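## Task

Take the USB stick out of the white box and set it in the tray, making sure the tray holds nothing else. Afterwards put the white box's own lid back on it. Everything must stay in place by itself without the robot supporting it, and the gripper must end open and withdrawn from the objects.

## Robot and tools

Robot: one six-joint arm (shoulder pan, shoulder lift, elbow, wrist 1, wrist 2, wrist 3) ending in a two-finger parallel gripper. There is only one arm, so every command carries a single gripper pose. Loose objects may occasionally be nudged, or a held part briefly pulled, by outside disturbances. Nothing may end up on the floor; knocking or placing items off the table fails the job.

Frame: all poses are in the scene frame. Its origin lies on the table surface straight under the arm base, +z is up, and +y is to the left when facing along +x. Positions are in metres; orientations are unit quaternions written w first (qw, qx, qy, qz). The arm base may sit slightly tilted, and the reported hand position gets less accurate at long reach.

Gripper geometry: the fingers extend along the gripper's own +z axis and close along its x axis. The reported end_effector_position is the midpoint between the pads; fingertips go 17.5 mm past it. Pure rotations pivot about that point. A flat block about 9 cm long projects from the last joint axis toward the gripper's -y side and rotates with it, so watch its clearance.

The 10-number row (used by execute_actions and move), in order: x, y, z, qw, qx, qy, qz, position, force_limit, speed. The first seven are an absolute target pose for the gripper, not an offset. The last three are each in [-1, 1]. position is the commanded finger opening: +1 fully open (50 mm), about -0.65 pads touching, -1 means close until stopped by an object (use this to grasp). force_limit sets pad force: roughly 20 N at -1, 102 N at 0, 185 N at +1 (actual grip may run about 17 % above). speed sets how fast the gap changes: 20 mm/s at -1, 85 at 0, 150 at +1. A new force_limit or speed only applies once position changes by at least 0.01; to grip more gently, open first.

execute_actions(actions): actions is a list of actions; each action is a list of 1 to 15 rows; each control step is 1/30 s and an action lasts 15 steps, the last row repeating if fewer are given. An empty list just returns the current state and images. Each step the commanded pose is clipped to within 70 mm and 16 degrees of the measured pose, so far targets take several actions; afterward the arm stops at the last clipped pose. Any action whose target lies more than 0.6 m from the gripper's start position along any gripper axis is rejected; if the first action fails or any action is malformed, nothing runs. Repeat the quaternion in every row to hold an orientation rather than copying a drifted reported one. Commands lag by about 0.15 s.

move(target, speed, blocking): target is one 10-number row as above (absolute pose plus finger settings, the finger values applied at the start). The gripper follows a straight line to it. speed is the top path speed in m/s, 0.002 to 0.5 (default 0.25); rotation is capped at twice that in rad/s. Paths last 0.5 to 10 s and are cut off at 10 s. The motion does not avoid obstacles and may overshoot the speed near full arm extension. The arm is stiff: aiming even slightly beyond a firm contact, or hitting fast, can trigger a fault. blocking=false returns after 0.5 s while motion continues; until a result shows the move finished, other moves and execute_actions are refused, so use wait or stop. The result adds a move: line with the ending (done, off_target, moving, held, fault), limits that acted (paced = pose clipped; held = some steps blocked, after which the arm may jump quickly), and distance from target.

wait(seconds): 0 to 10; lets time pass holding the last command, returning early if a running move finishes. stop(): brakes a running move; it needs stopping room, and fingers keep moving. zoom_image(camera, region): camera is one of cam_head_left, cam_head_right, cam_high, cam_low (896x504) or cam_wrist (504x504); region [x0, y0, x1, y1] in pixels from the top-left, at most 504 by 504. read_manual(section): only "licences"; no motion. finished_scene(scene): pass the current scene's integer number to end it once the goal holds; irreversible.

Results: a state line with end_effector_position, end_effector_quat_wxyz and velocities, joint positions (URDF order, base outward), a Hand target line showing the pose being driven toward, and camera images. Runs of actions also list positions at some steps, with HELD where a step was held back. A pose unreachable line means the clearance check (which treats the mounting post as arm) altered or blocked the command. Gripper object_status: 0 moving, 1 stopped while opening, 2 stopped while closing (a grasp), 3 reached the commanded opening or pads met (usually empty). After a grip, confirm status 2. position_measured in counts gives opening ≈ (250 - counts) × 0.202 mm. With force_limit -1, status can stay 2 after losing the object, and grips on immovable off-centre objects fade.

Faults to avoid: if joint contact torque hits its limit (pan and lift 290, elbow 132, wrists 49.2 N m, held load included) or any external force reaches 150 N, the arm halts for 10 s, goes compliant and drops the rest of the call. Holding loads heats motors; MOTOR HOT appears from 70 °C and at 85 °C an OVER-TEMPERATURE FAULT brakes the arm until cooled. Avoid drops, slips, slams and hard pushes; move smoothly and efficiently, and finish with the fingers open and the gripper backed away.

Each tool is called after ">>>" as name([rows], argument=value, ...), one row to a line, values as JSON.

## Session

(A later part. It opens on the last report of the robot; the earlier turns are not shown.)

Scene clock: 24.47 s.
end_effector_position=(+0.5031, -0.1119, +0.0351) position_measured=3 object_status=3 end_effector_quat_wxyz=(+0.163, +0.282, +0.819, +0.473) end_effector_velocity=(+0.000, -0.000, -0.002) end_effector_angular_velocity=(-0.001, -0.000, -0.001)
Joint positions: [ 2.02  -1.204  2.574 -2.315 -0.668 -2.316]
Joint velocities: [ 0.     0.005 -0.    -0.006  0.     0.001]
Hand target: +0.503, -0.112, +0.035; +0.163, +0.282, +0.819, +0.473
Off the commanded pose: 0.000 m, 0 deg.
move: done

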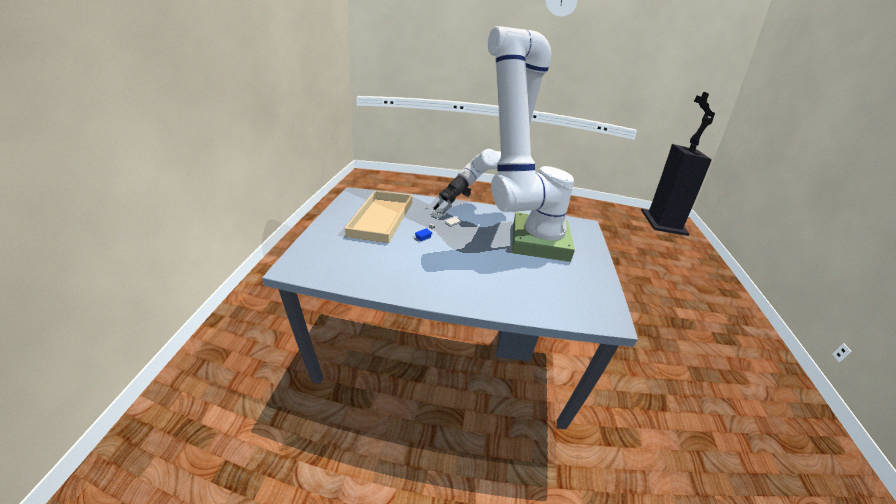

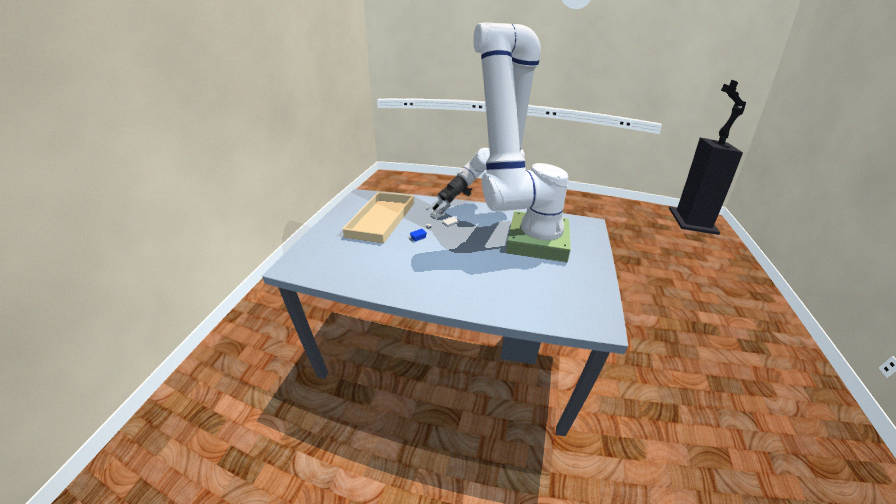

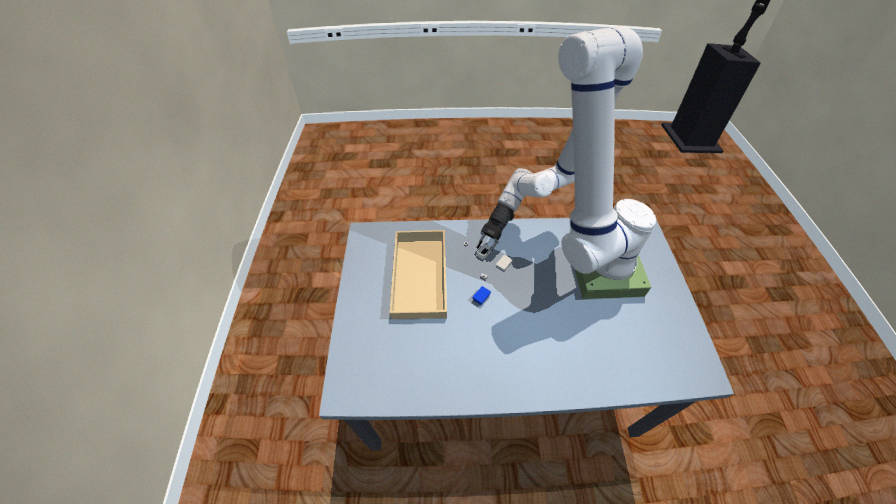

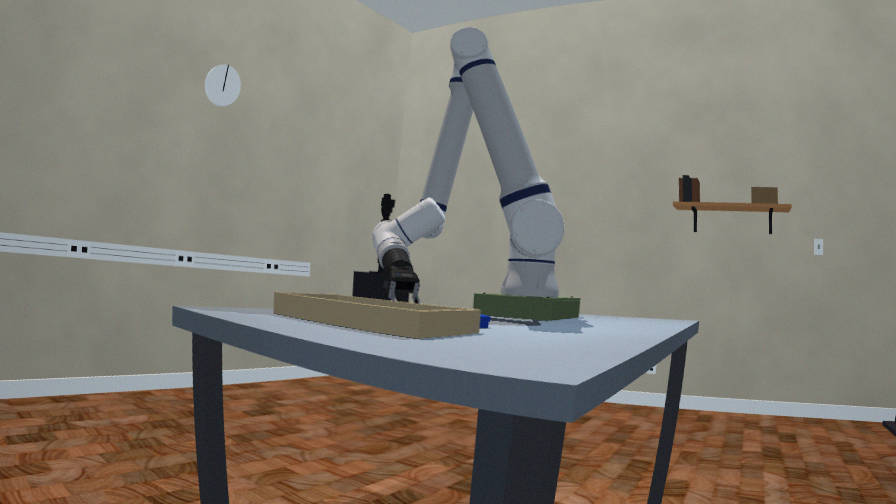

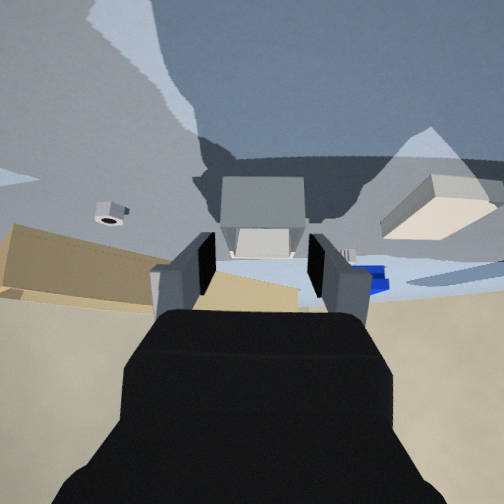

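>>> execute_actions(actions=[])

>>> move(target=[0.503,-0.1118,0.023,-0.1628,-0.282,-0.8188,-0.4728,1,-0.7,-0.5], speed=0.01)

>>> move(target=[0.503,-0.1118,0.023,-0.1628,-0.282,-0.8188,-0.4728,-1,-0.7,-0.5])

>>> move(target=[0.503,-0.1118,0.13,-0.1628,-0.282,-0.8188,-0.4728,-1,-0.7,-0.5], speed=0.06)

Scene clock: 28.73 s.
end_effector_position=(+0.5031, -0.1119, +0.0349) position_measured=3 object_status=3 end_effector_quat_wxyz=(+0.163, +0.282, +0.819, +0.473) end_effector_velocity=(-0.001, -0.001, -0.000) end_effector_angular_velocity=(+0.000, +0.001, -0.002)
Joint positions: [ 2.02  -1.203  2.574 -2.316 -0.668 -2.316]
Joint velocities: [-0.002 -0.     0.001 -0.    -0.001 -0.   ]
Hand target: +0.503, -0.112, +0.035; +0.163, +0.282, +0.819, +0.473
Off the commanded pose: 0.000 m, 0 deg.

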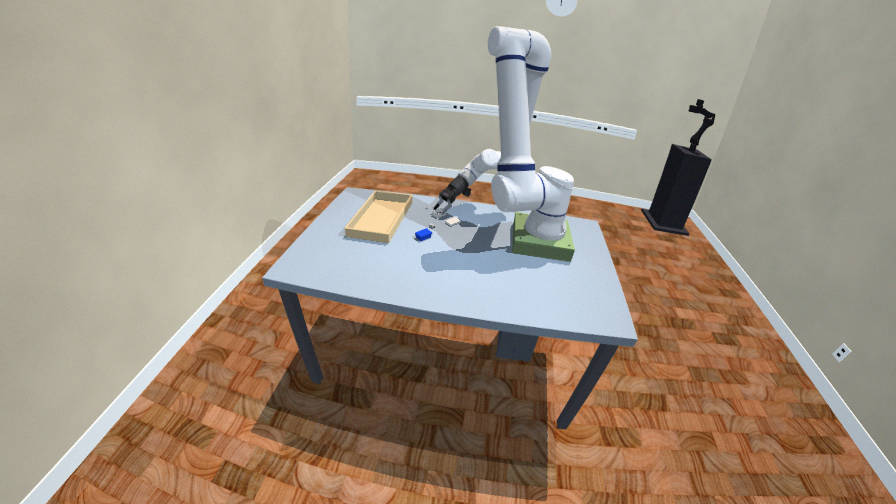

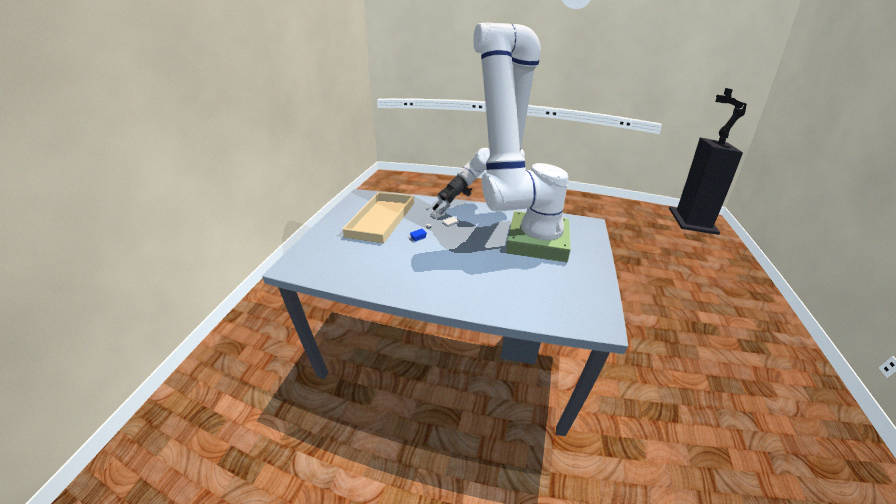

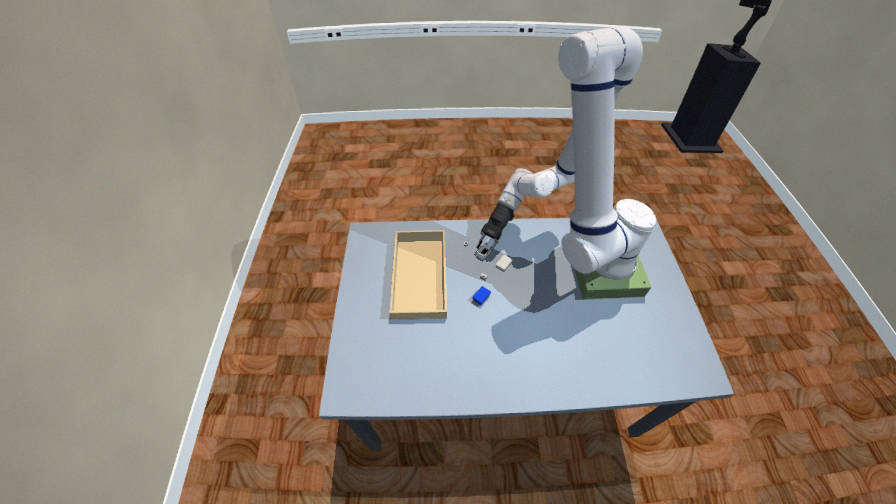

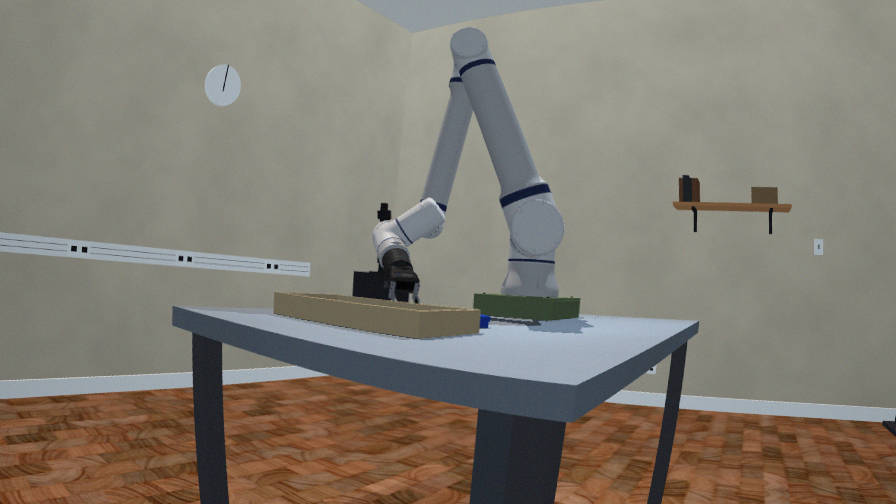

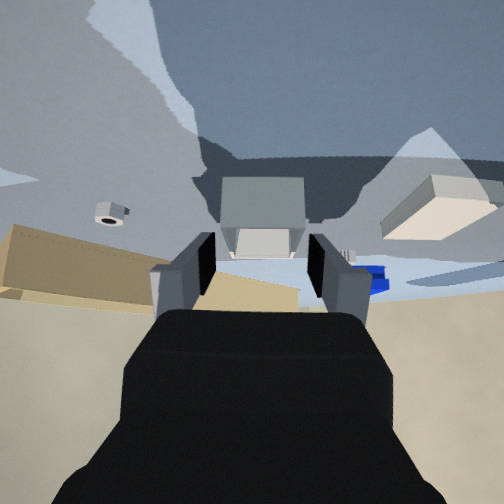

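Scene clock: 30.13 s.
end_effector_position=(+0.5030, -0.1118, +0.0231) position_measured=3 object_status=3 end_effector_quat_wxyz=(+0.163, +0.282, +0.819, +0.473) end_effector_velocity=(-0.000, +0.001, -0.001) end_effector_angular_velocity=(-0.001, -0.000, +0.002)
Joint positions: [ 2.02  -1.168  2.574 -2.351 -0.668 -2.316]
Joint velocities: [ 0.001  0.004  0.    -0.004 -0.001 -0.001]
Hand target: +0.503, -0.112, +0.023; +0.163, +0.282, +0.819, +0.473
Off the commanded pose: 0.000 m, 0 deg.
move: done

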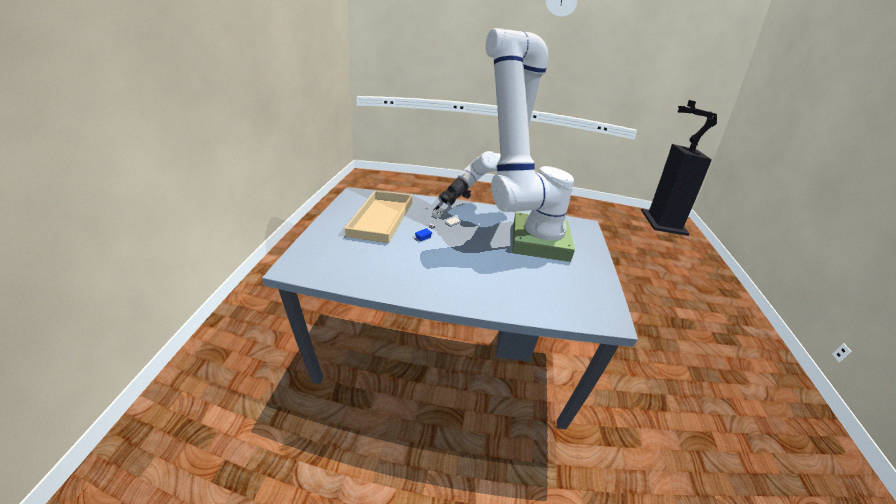

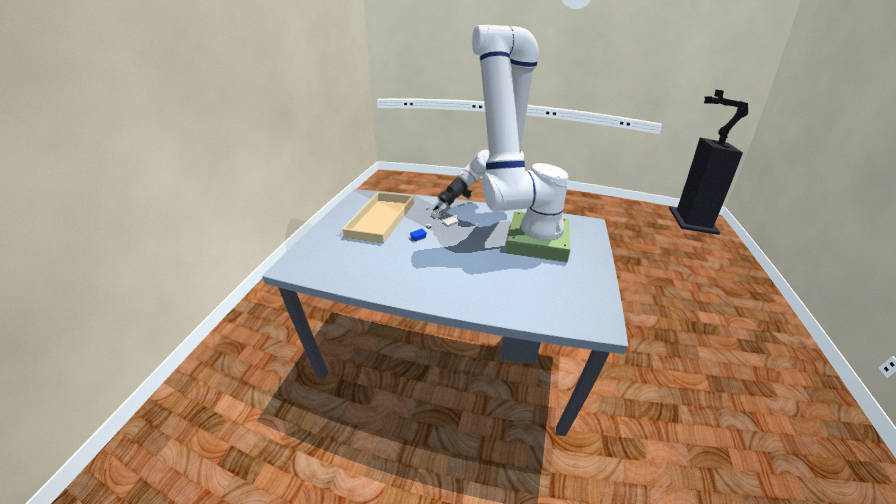

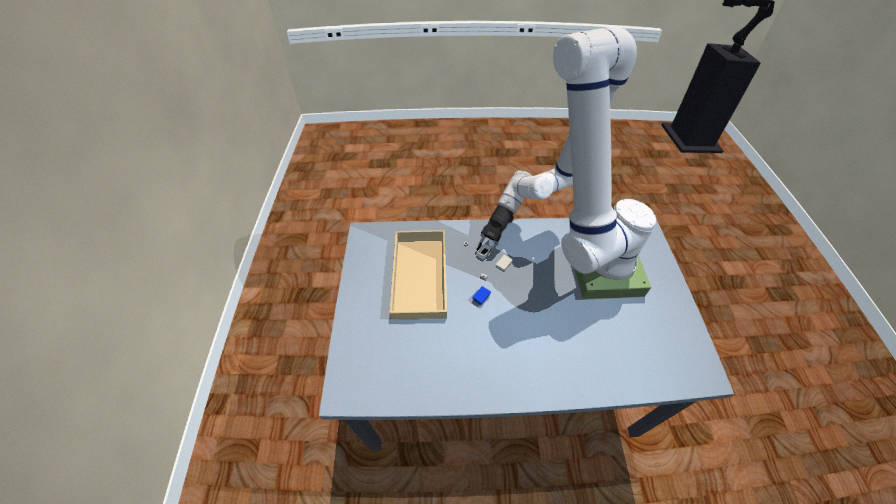

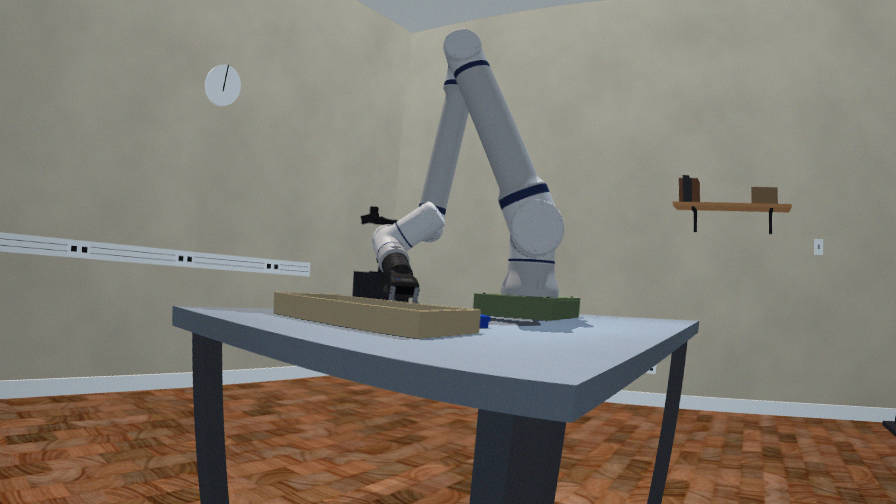

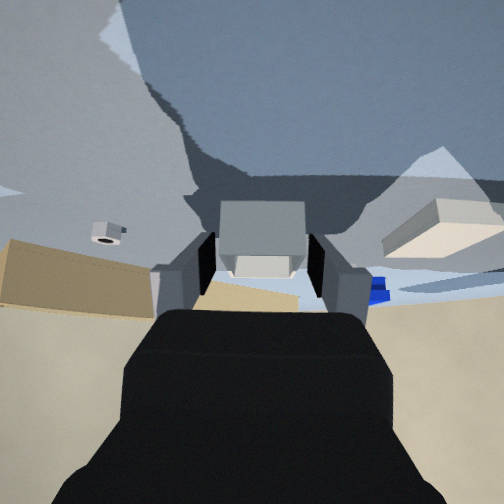

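Scene clock: 30.83 s.
end_effector_position=(+0.5030, -0.1118, +0.0230) position_measured=75 object_status=2 end_effector_quat_wxyz=(+0.163, +0.282, +0.819, +0.473) end_effector_velocity=(-0.000, -0.001, +0.000) end_effector_angular_velocity=(+0.001, +0.000, -0.002)
Joint positions: [ 2.02  -1.168  2.574 -2.352 -0.668 -2.316]
Joint velocities: [-0.002  0.    -0.     0.001  0.    -0.   ]
Hand target: +0.503, -0.112, +0.023; +0.163, +0.282, +0.819, +0.473
Off the commanded pose: 0.000 m, 0 deg.
move: done

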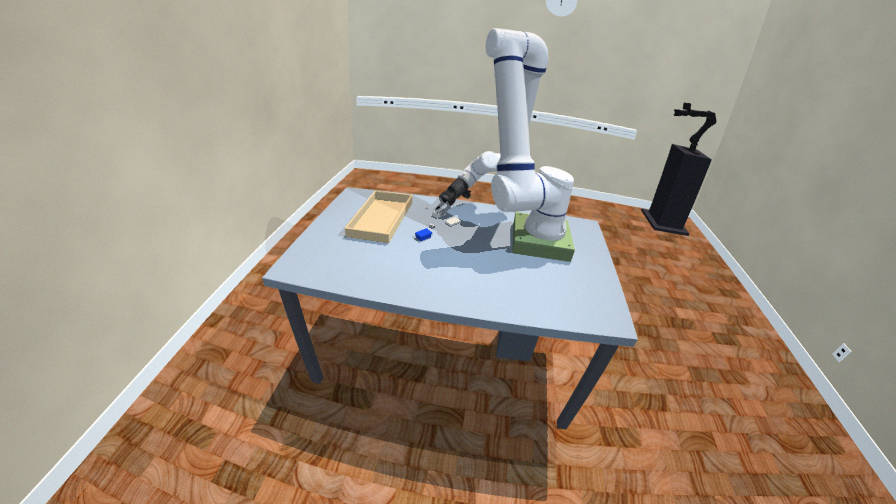

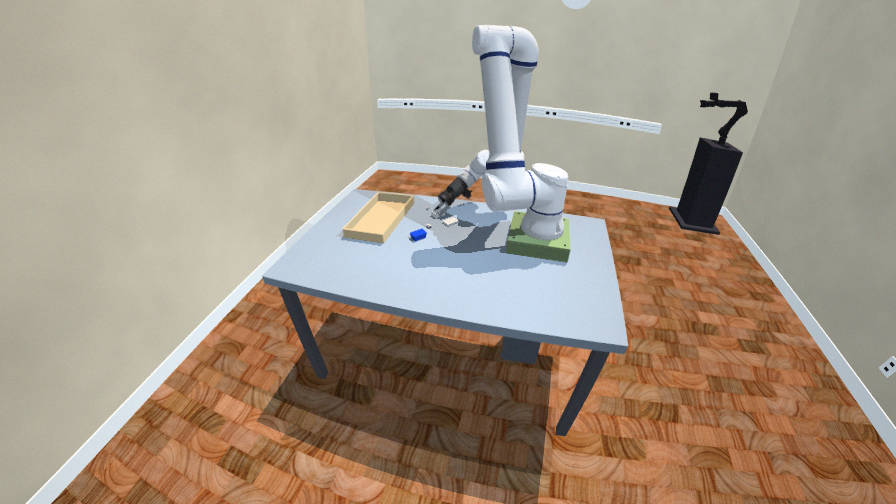

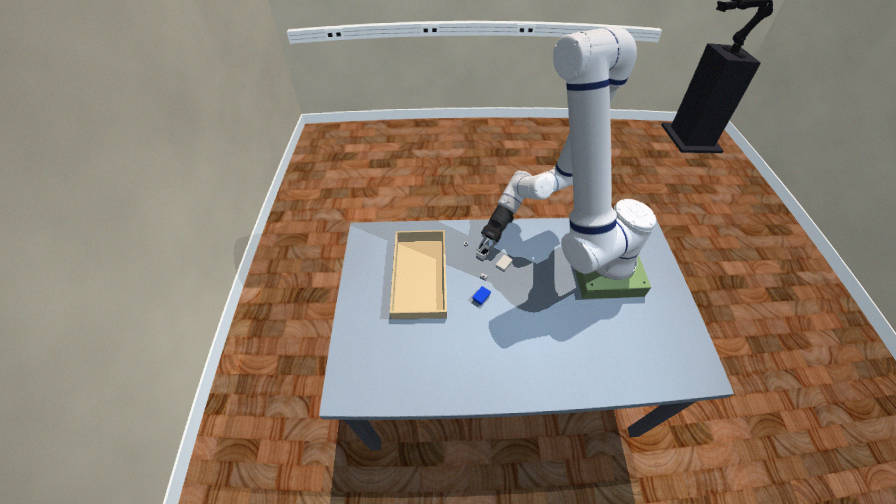

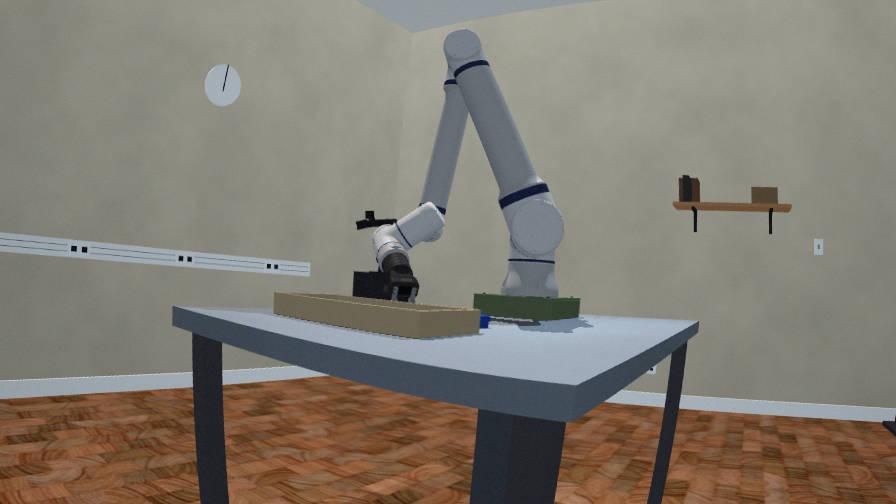

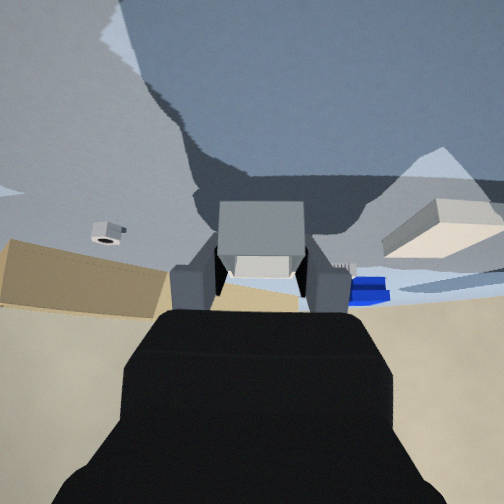

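Scene clock: 33.00 s.
end_effector_position=(+0.5028, -0.1113, +0.1302) position_measured=75 object_status=2 end_effector_quat_wxyz=(+0.163, +0.282, +0.819, +0.473) end_effector_velocity=(-0.001, -0.000, +0.001) end_effector_angular_velocity=(-0.000, +0.001, +0.000)
Joint positions: [ 2.02  -1.47   2.544 -2.021 -0.667 -2.315]
Joint velocities: [-0.001 -0.004 -0.001  0.006 -0.002 -0.001]
Hand target: +0.503, -0.111, +0.130; +0.163, +0.282, +0.819, +0.473
Off the commanded pose: 0.001 m, 0 deg.
move: done

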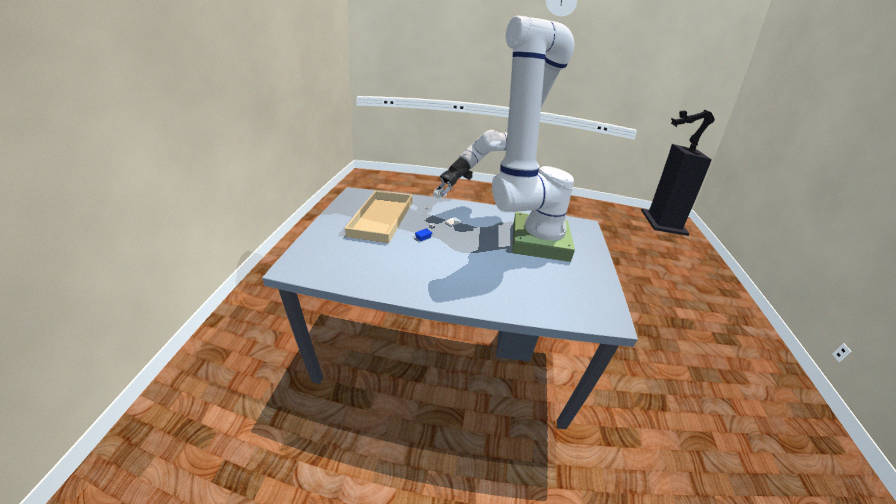

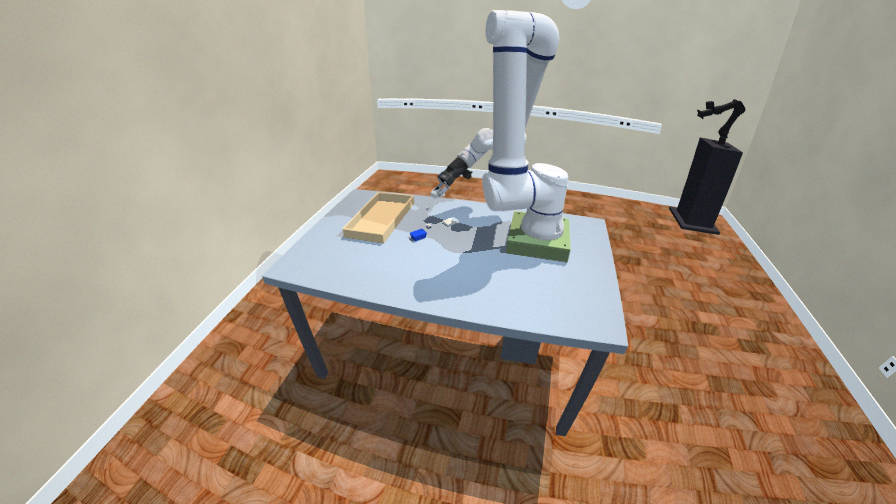

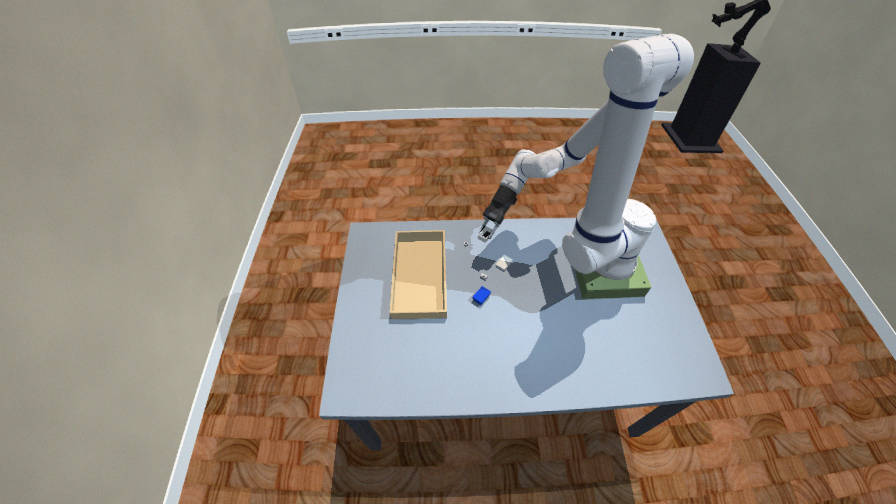

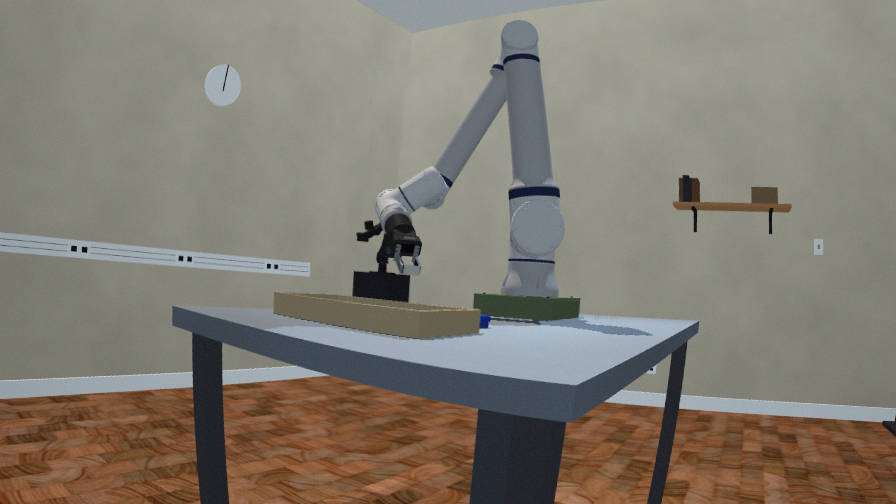

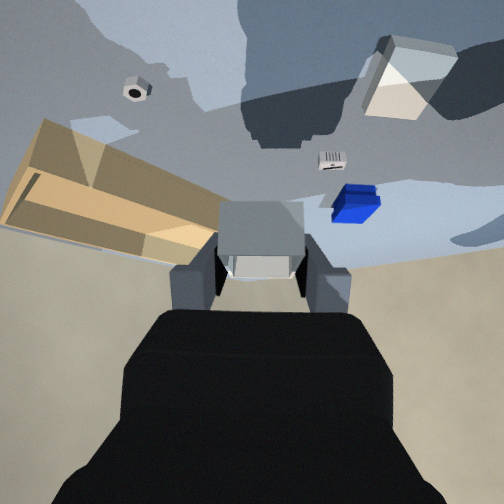

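>>> move(target=[0.77,0.07,0.11,0,0,-0.866,-0.5,-1,-0.7,-0.5], speed=0.12)

>>> move(target=[0.77,0.07,0.065,0.354,-0.612,-0.612,-0.354,-1,-0.7,-0.5], speed=0.3)

>>> move(target=[0.77,0.07,0.065,0.5,-0.866,0,0,-1,-0.7,-0.5], speed=0.2)

Scene clock: 37.37 s.
end_effector_position=(+0.7713, +0.0701, +0.1113) position_measured=75 object_status=2 end_effector_quat_wxyz=(+0.002, -0.001, +0.865, +0.502) end_effector_velocity=(+0.001, +0.001, -0.001) end_effector_angular_velocity=(+0.001, +0.000, +0.004)
Joint positions: [ 2.671 -1.041  1.921 -1.809 -0.671 -2.336]
Joint velocities: [ 0.002  0.003 -0.004  0.004 -0.001 -0.003]
Hand target: +0.771, +0.070, +0.111; +0.002, -0.001, +0.865, +0.502
Off the commanded pose: 0.002 m, 0 deg.
move: done

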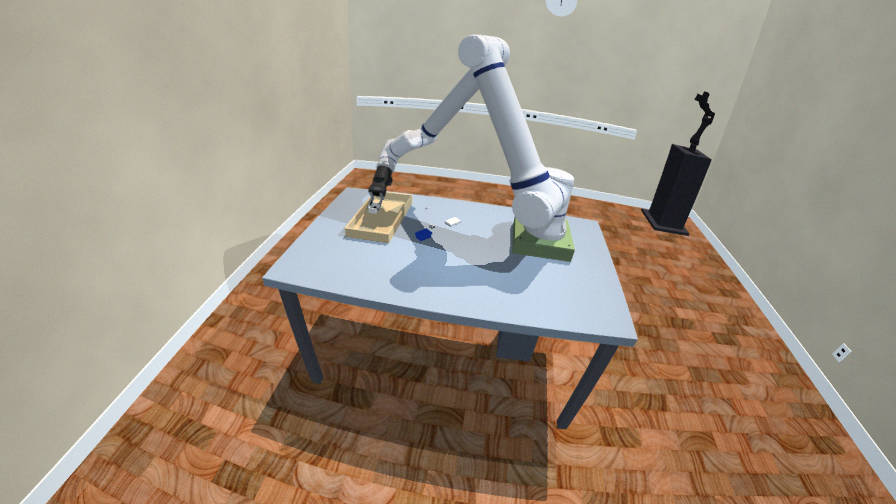

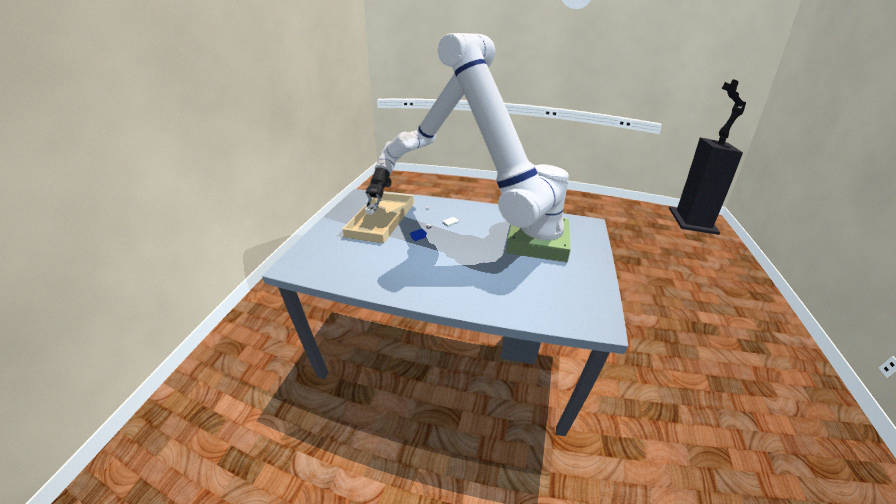

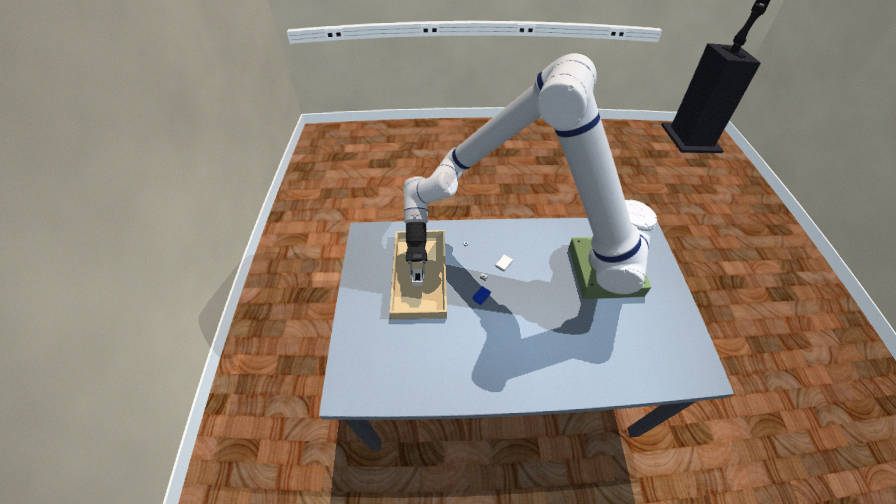

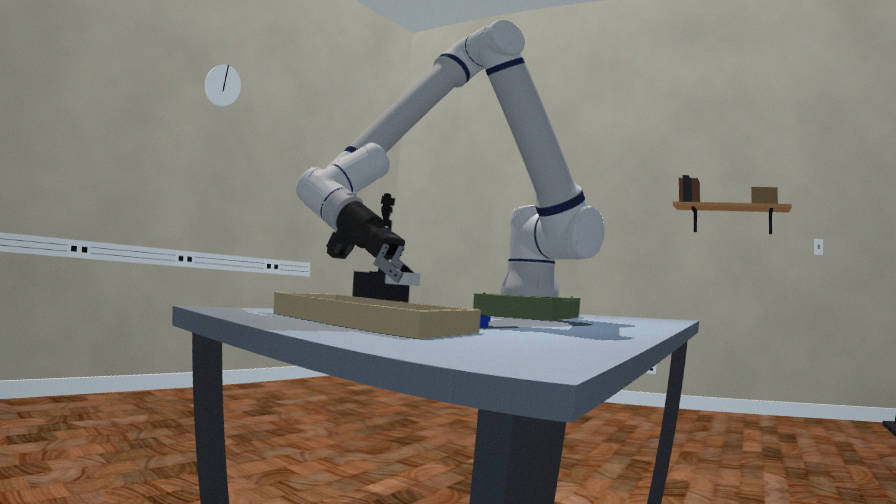

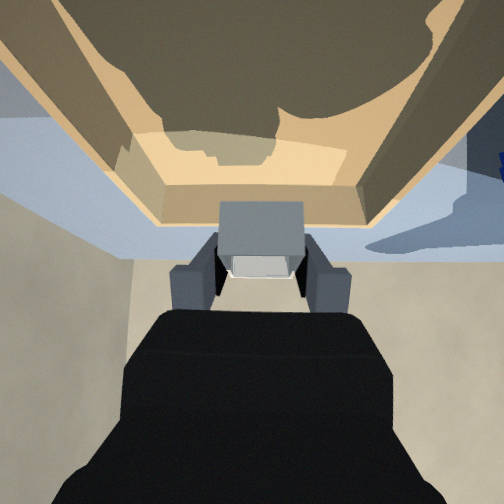

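Scene clock: 40.47 s.
end_effector_position=(+0.7701, +0.0699, +0.0648) position_measured=75 object_status=2 end_effector_quat_wxyz=(-0.354, +0.612, +0.612, +0.354) end_effector_velocity=(+0.000, -0.000, +0.000) end_effector_angular_velocity=(-0.002, +0.008, -0.006)
Joint positions: [ 2.67  -0.921  1.876 -1.885 -0.675 -0.764]
Joint velocities: [-0.    -0.     0.    -0.003 -0.     0.012]
Hand target: +0.770, +0.070, +0.065; -0.354, +0.612, +0.612, +0.354
Off the commanded pose: 0.000 m, 0 deg.
move: done

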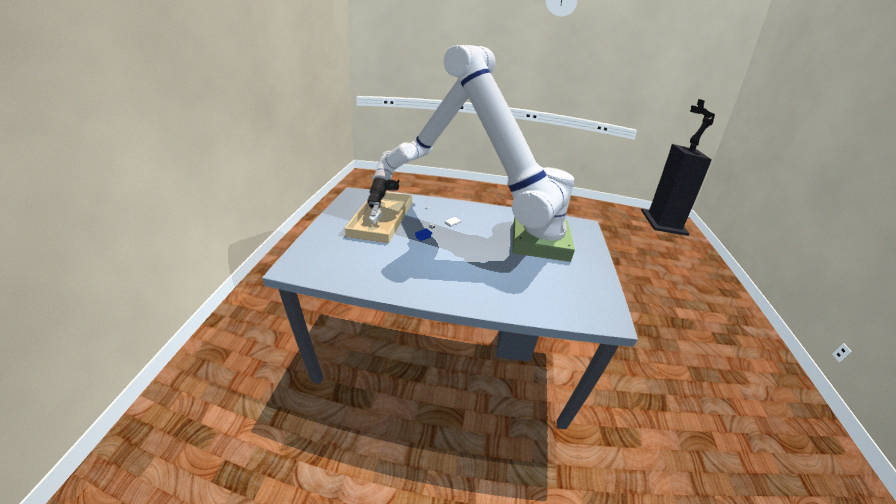

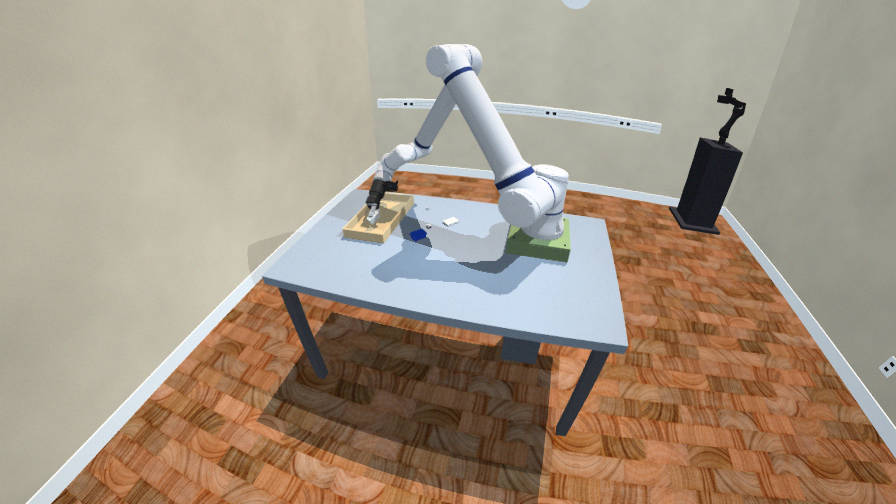

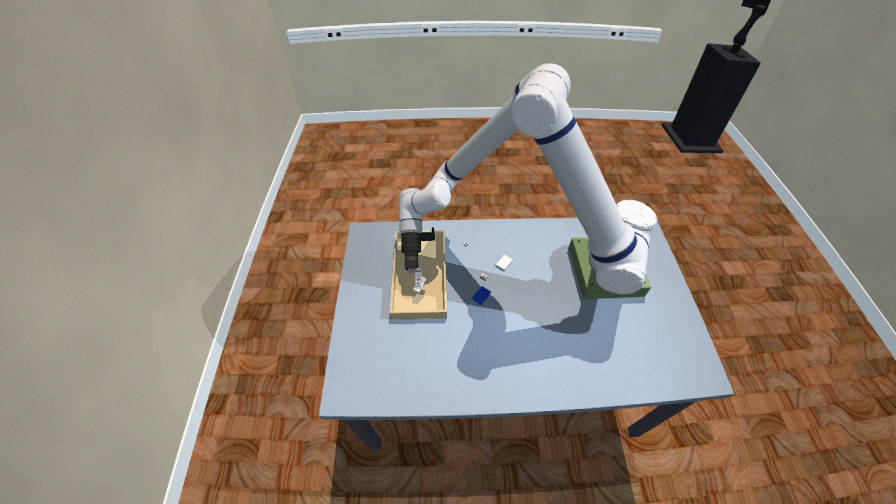

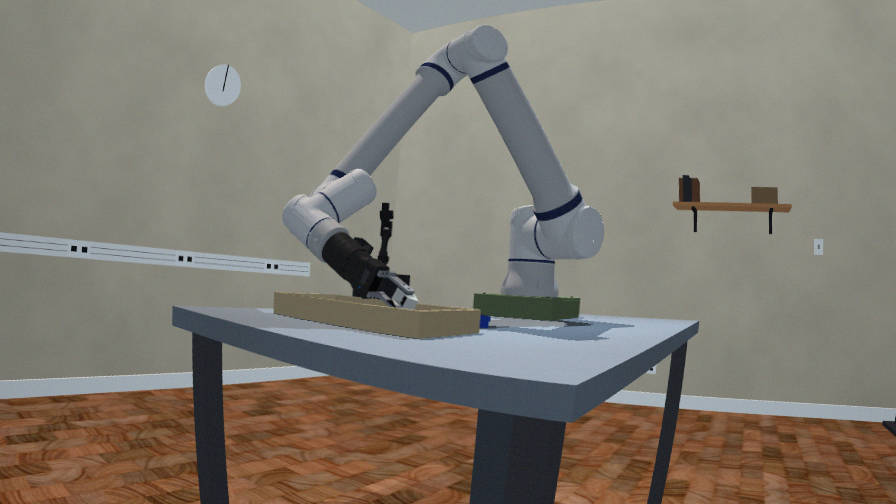

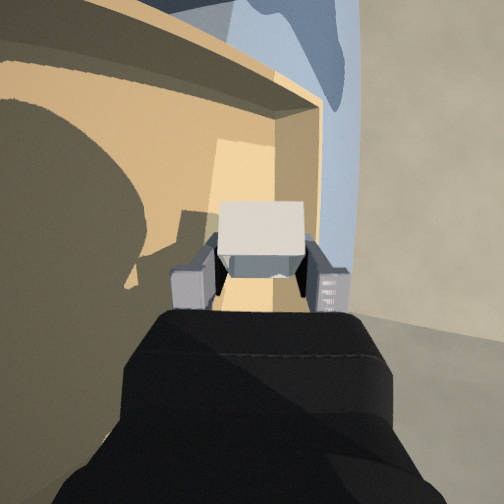

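Scene clock: 44.83 s.
end_effector_position=(+0.7699, +0.0700, +0.0650) position_measured=75 object_status=2 end_effector_quat_wxyz=(-0.500, +0.866, +0.000, +0.000) end_effector_velocity=(-0.000, -0.000, +0.000) end_effector_angular_velocity=(-0.000, +0.006, -0.005)
Joint positions: [ 2.642 -0.913  1.919 -1.91  -0.694  0.774]
Joint velocities: [-0.    -0.001  0.001 -0.002  0.     0.009]
Hand target: +0.770, +0.070, +0.065; -0.500, +0.866, -0.000, -0.000
Off the commanded pose: 0.000 m, 0 deg.
move: done

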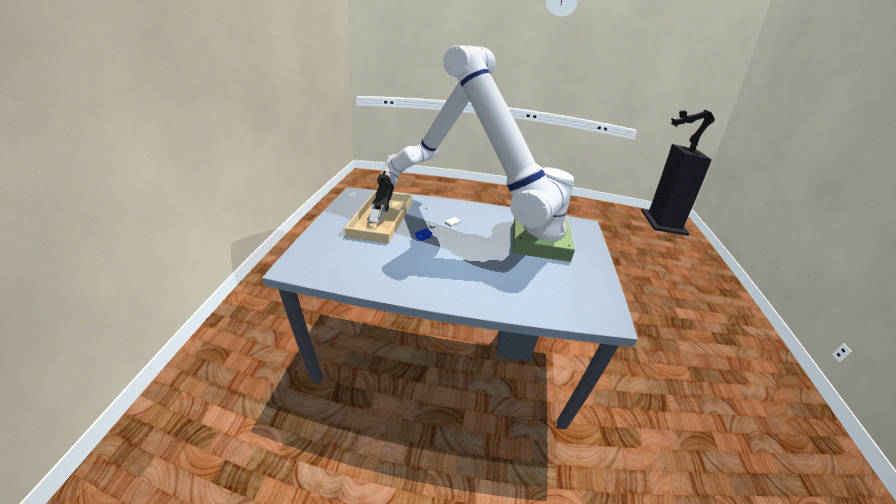

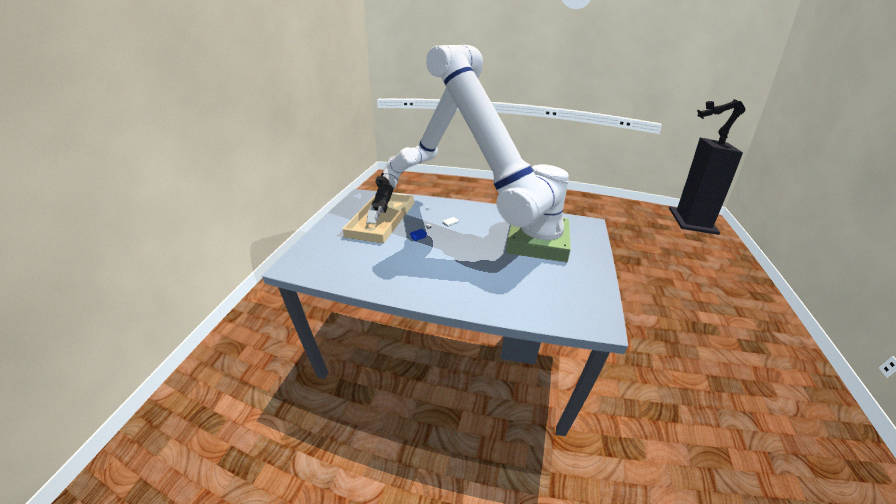

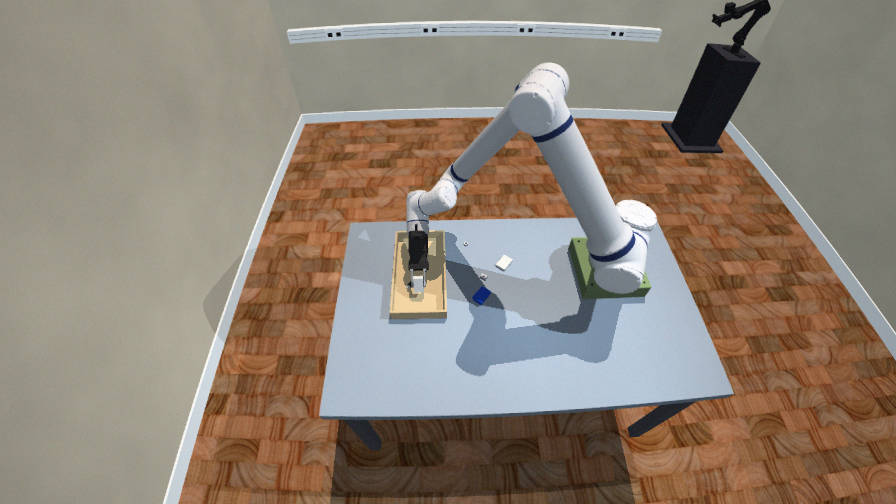

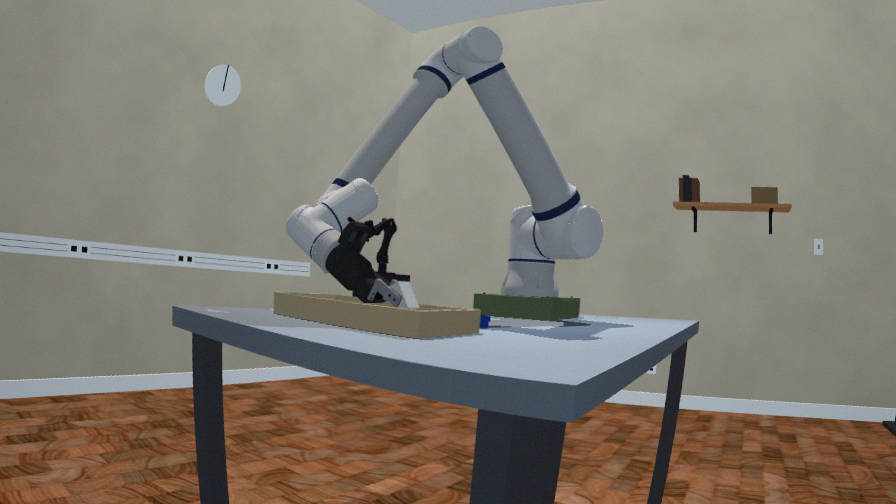

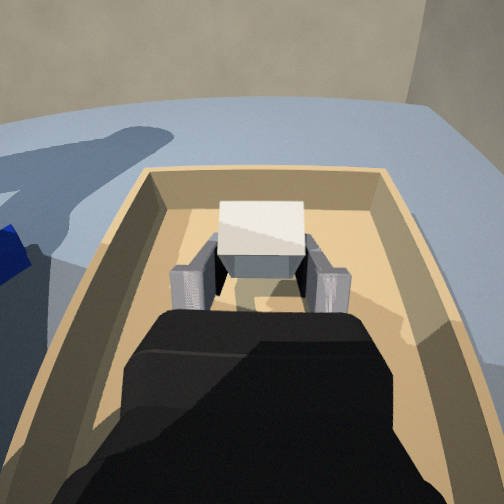

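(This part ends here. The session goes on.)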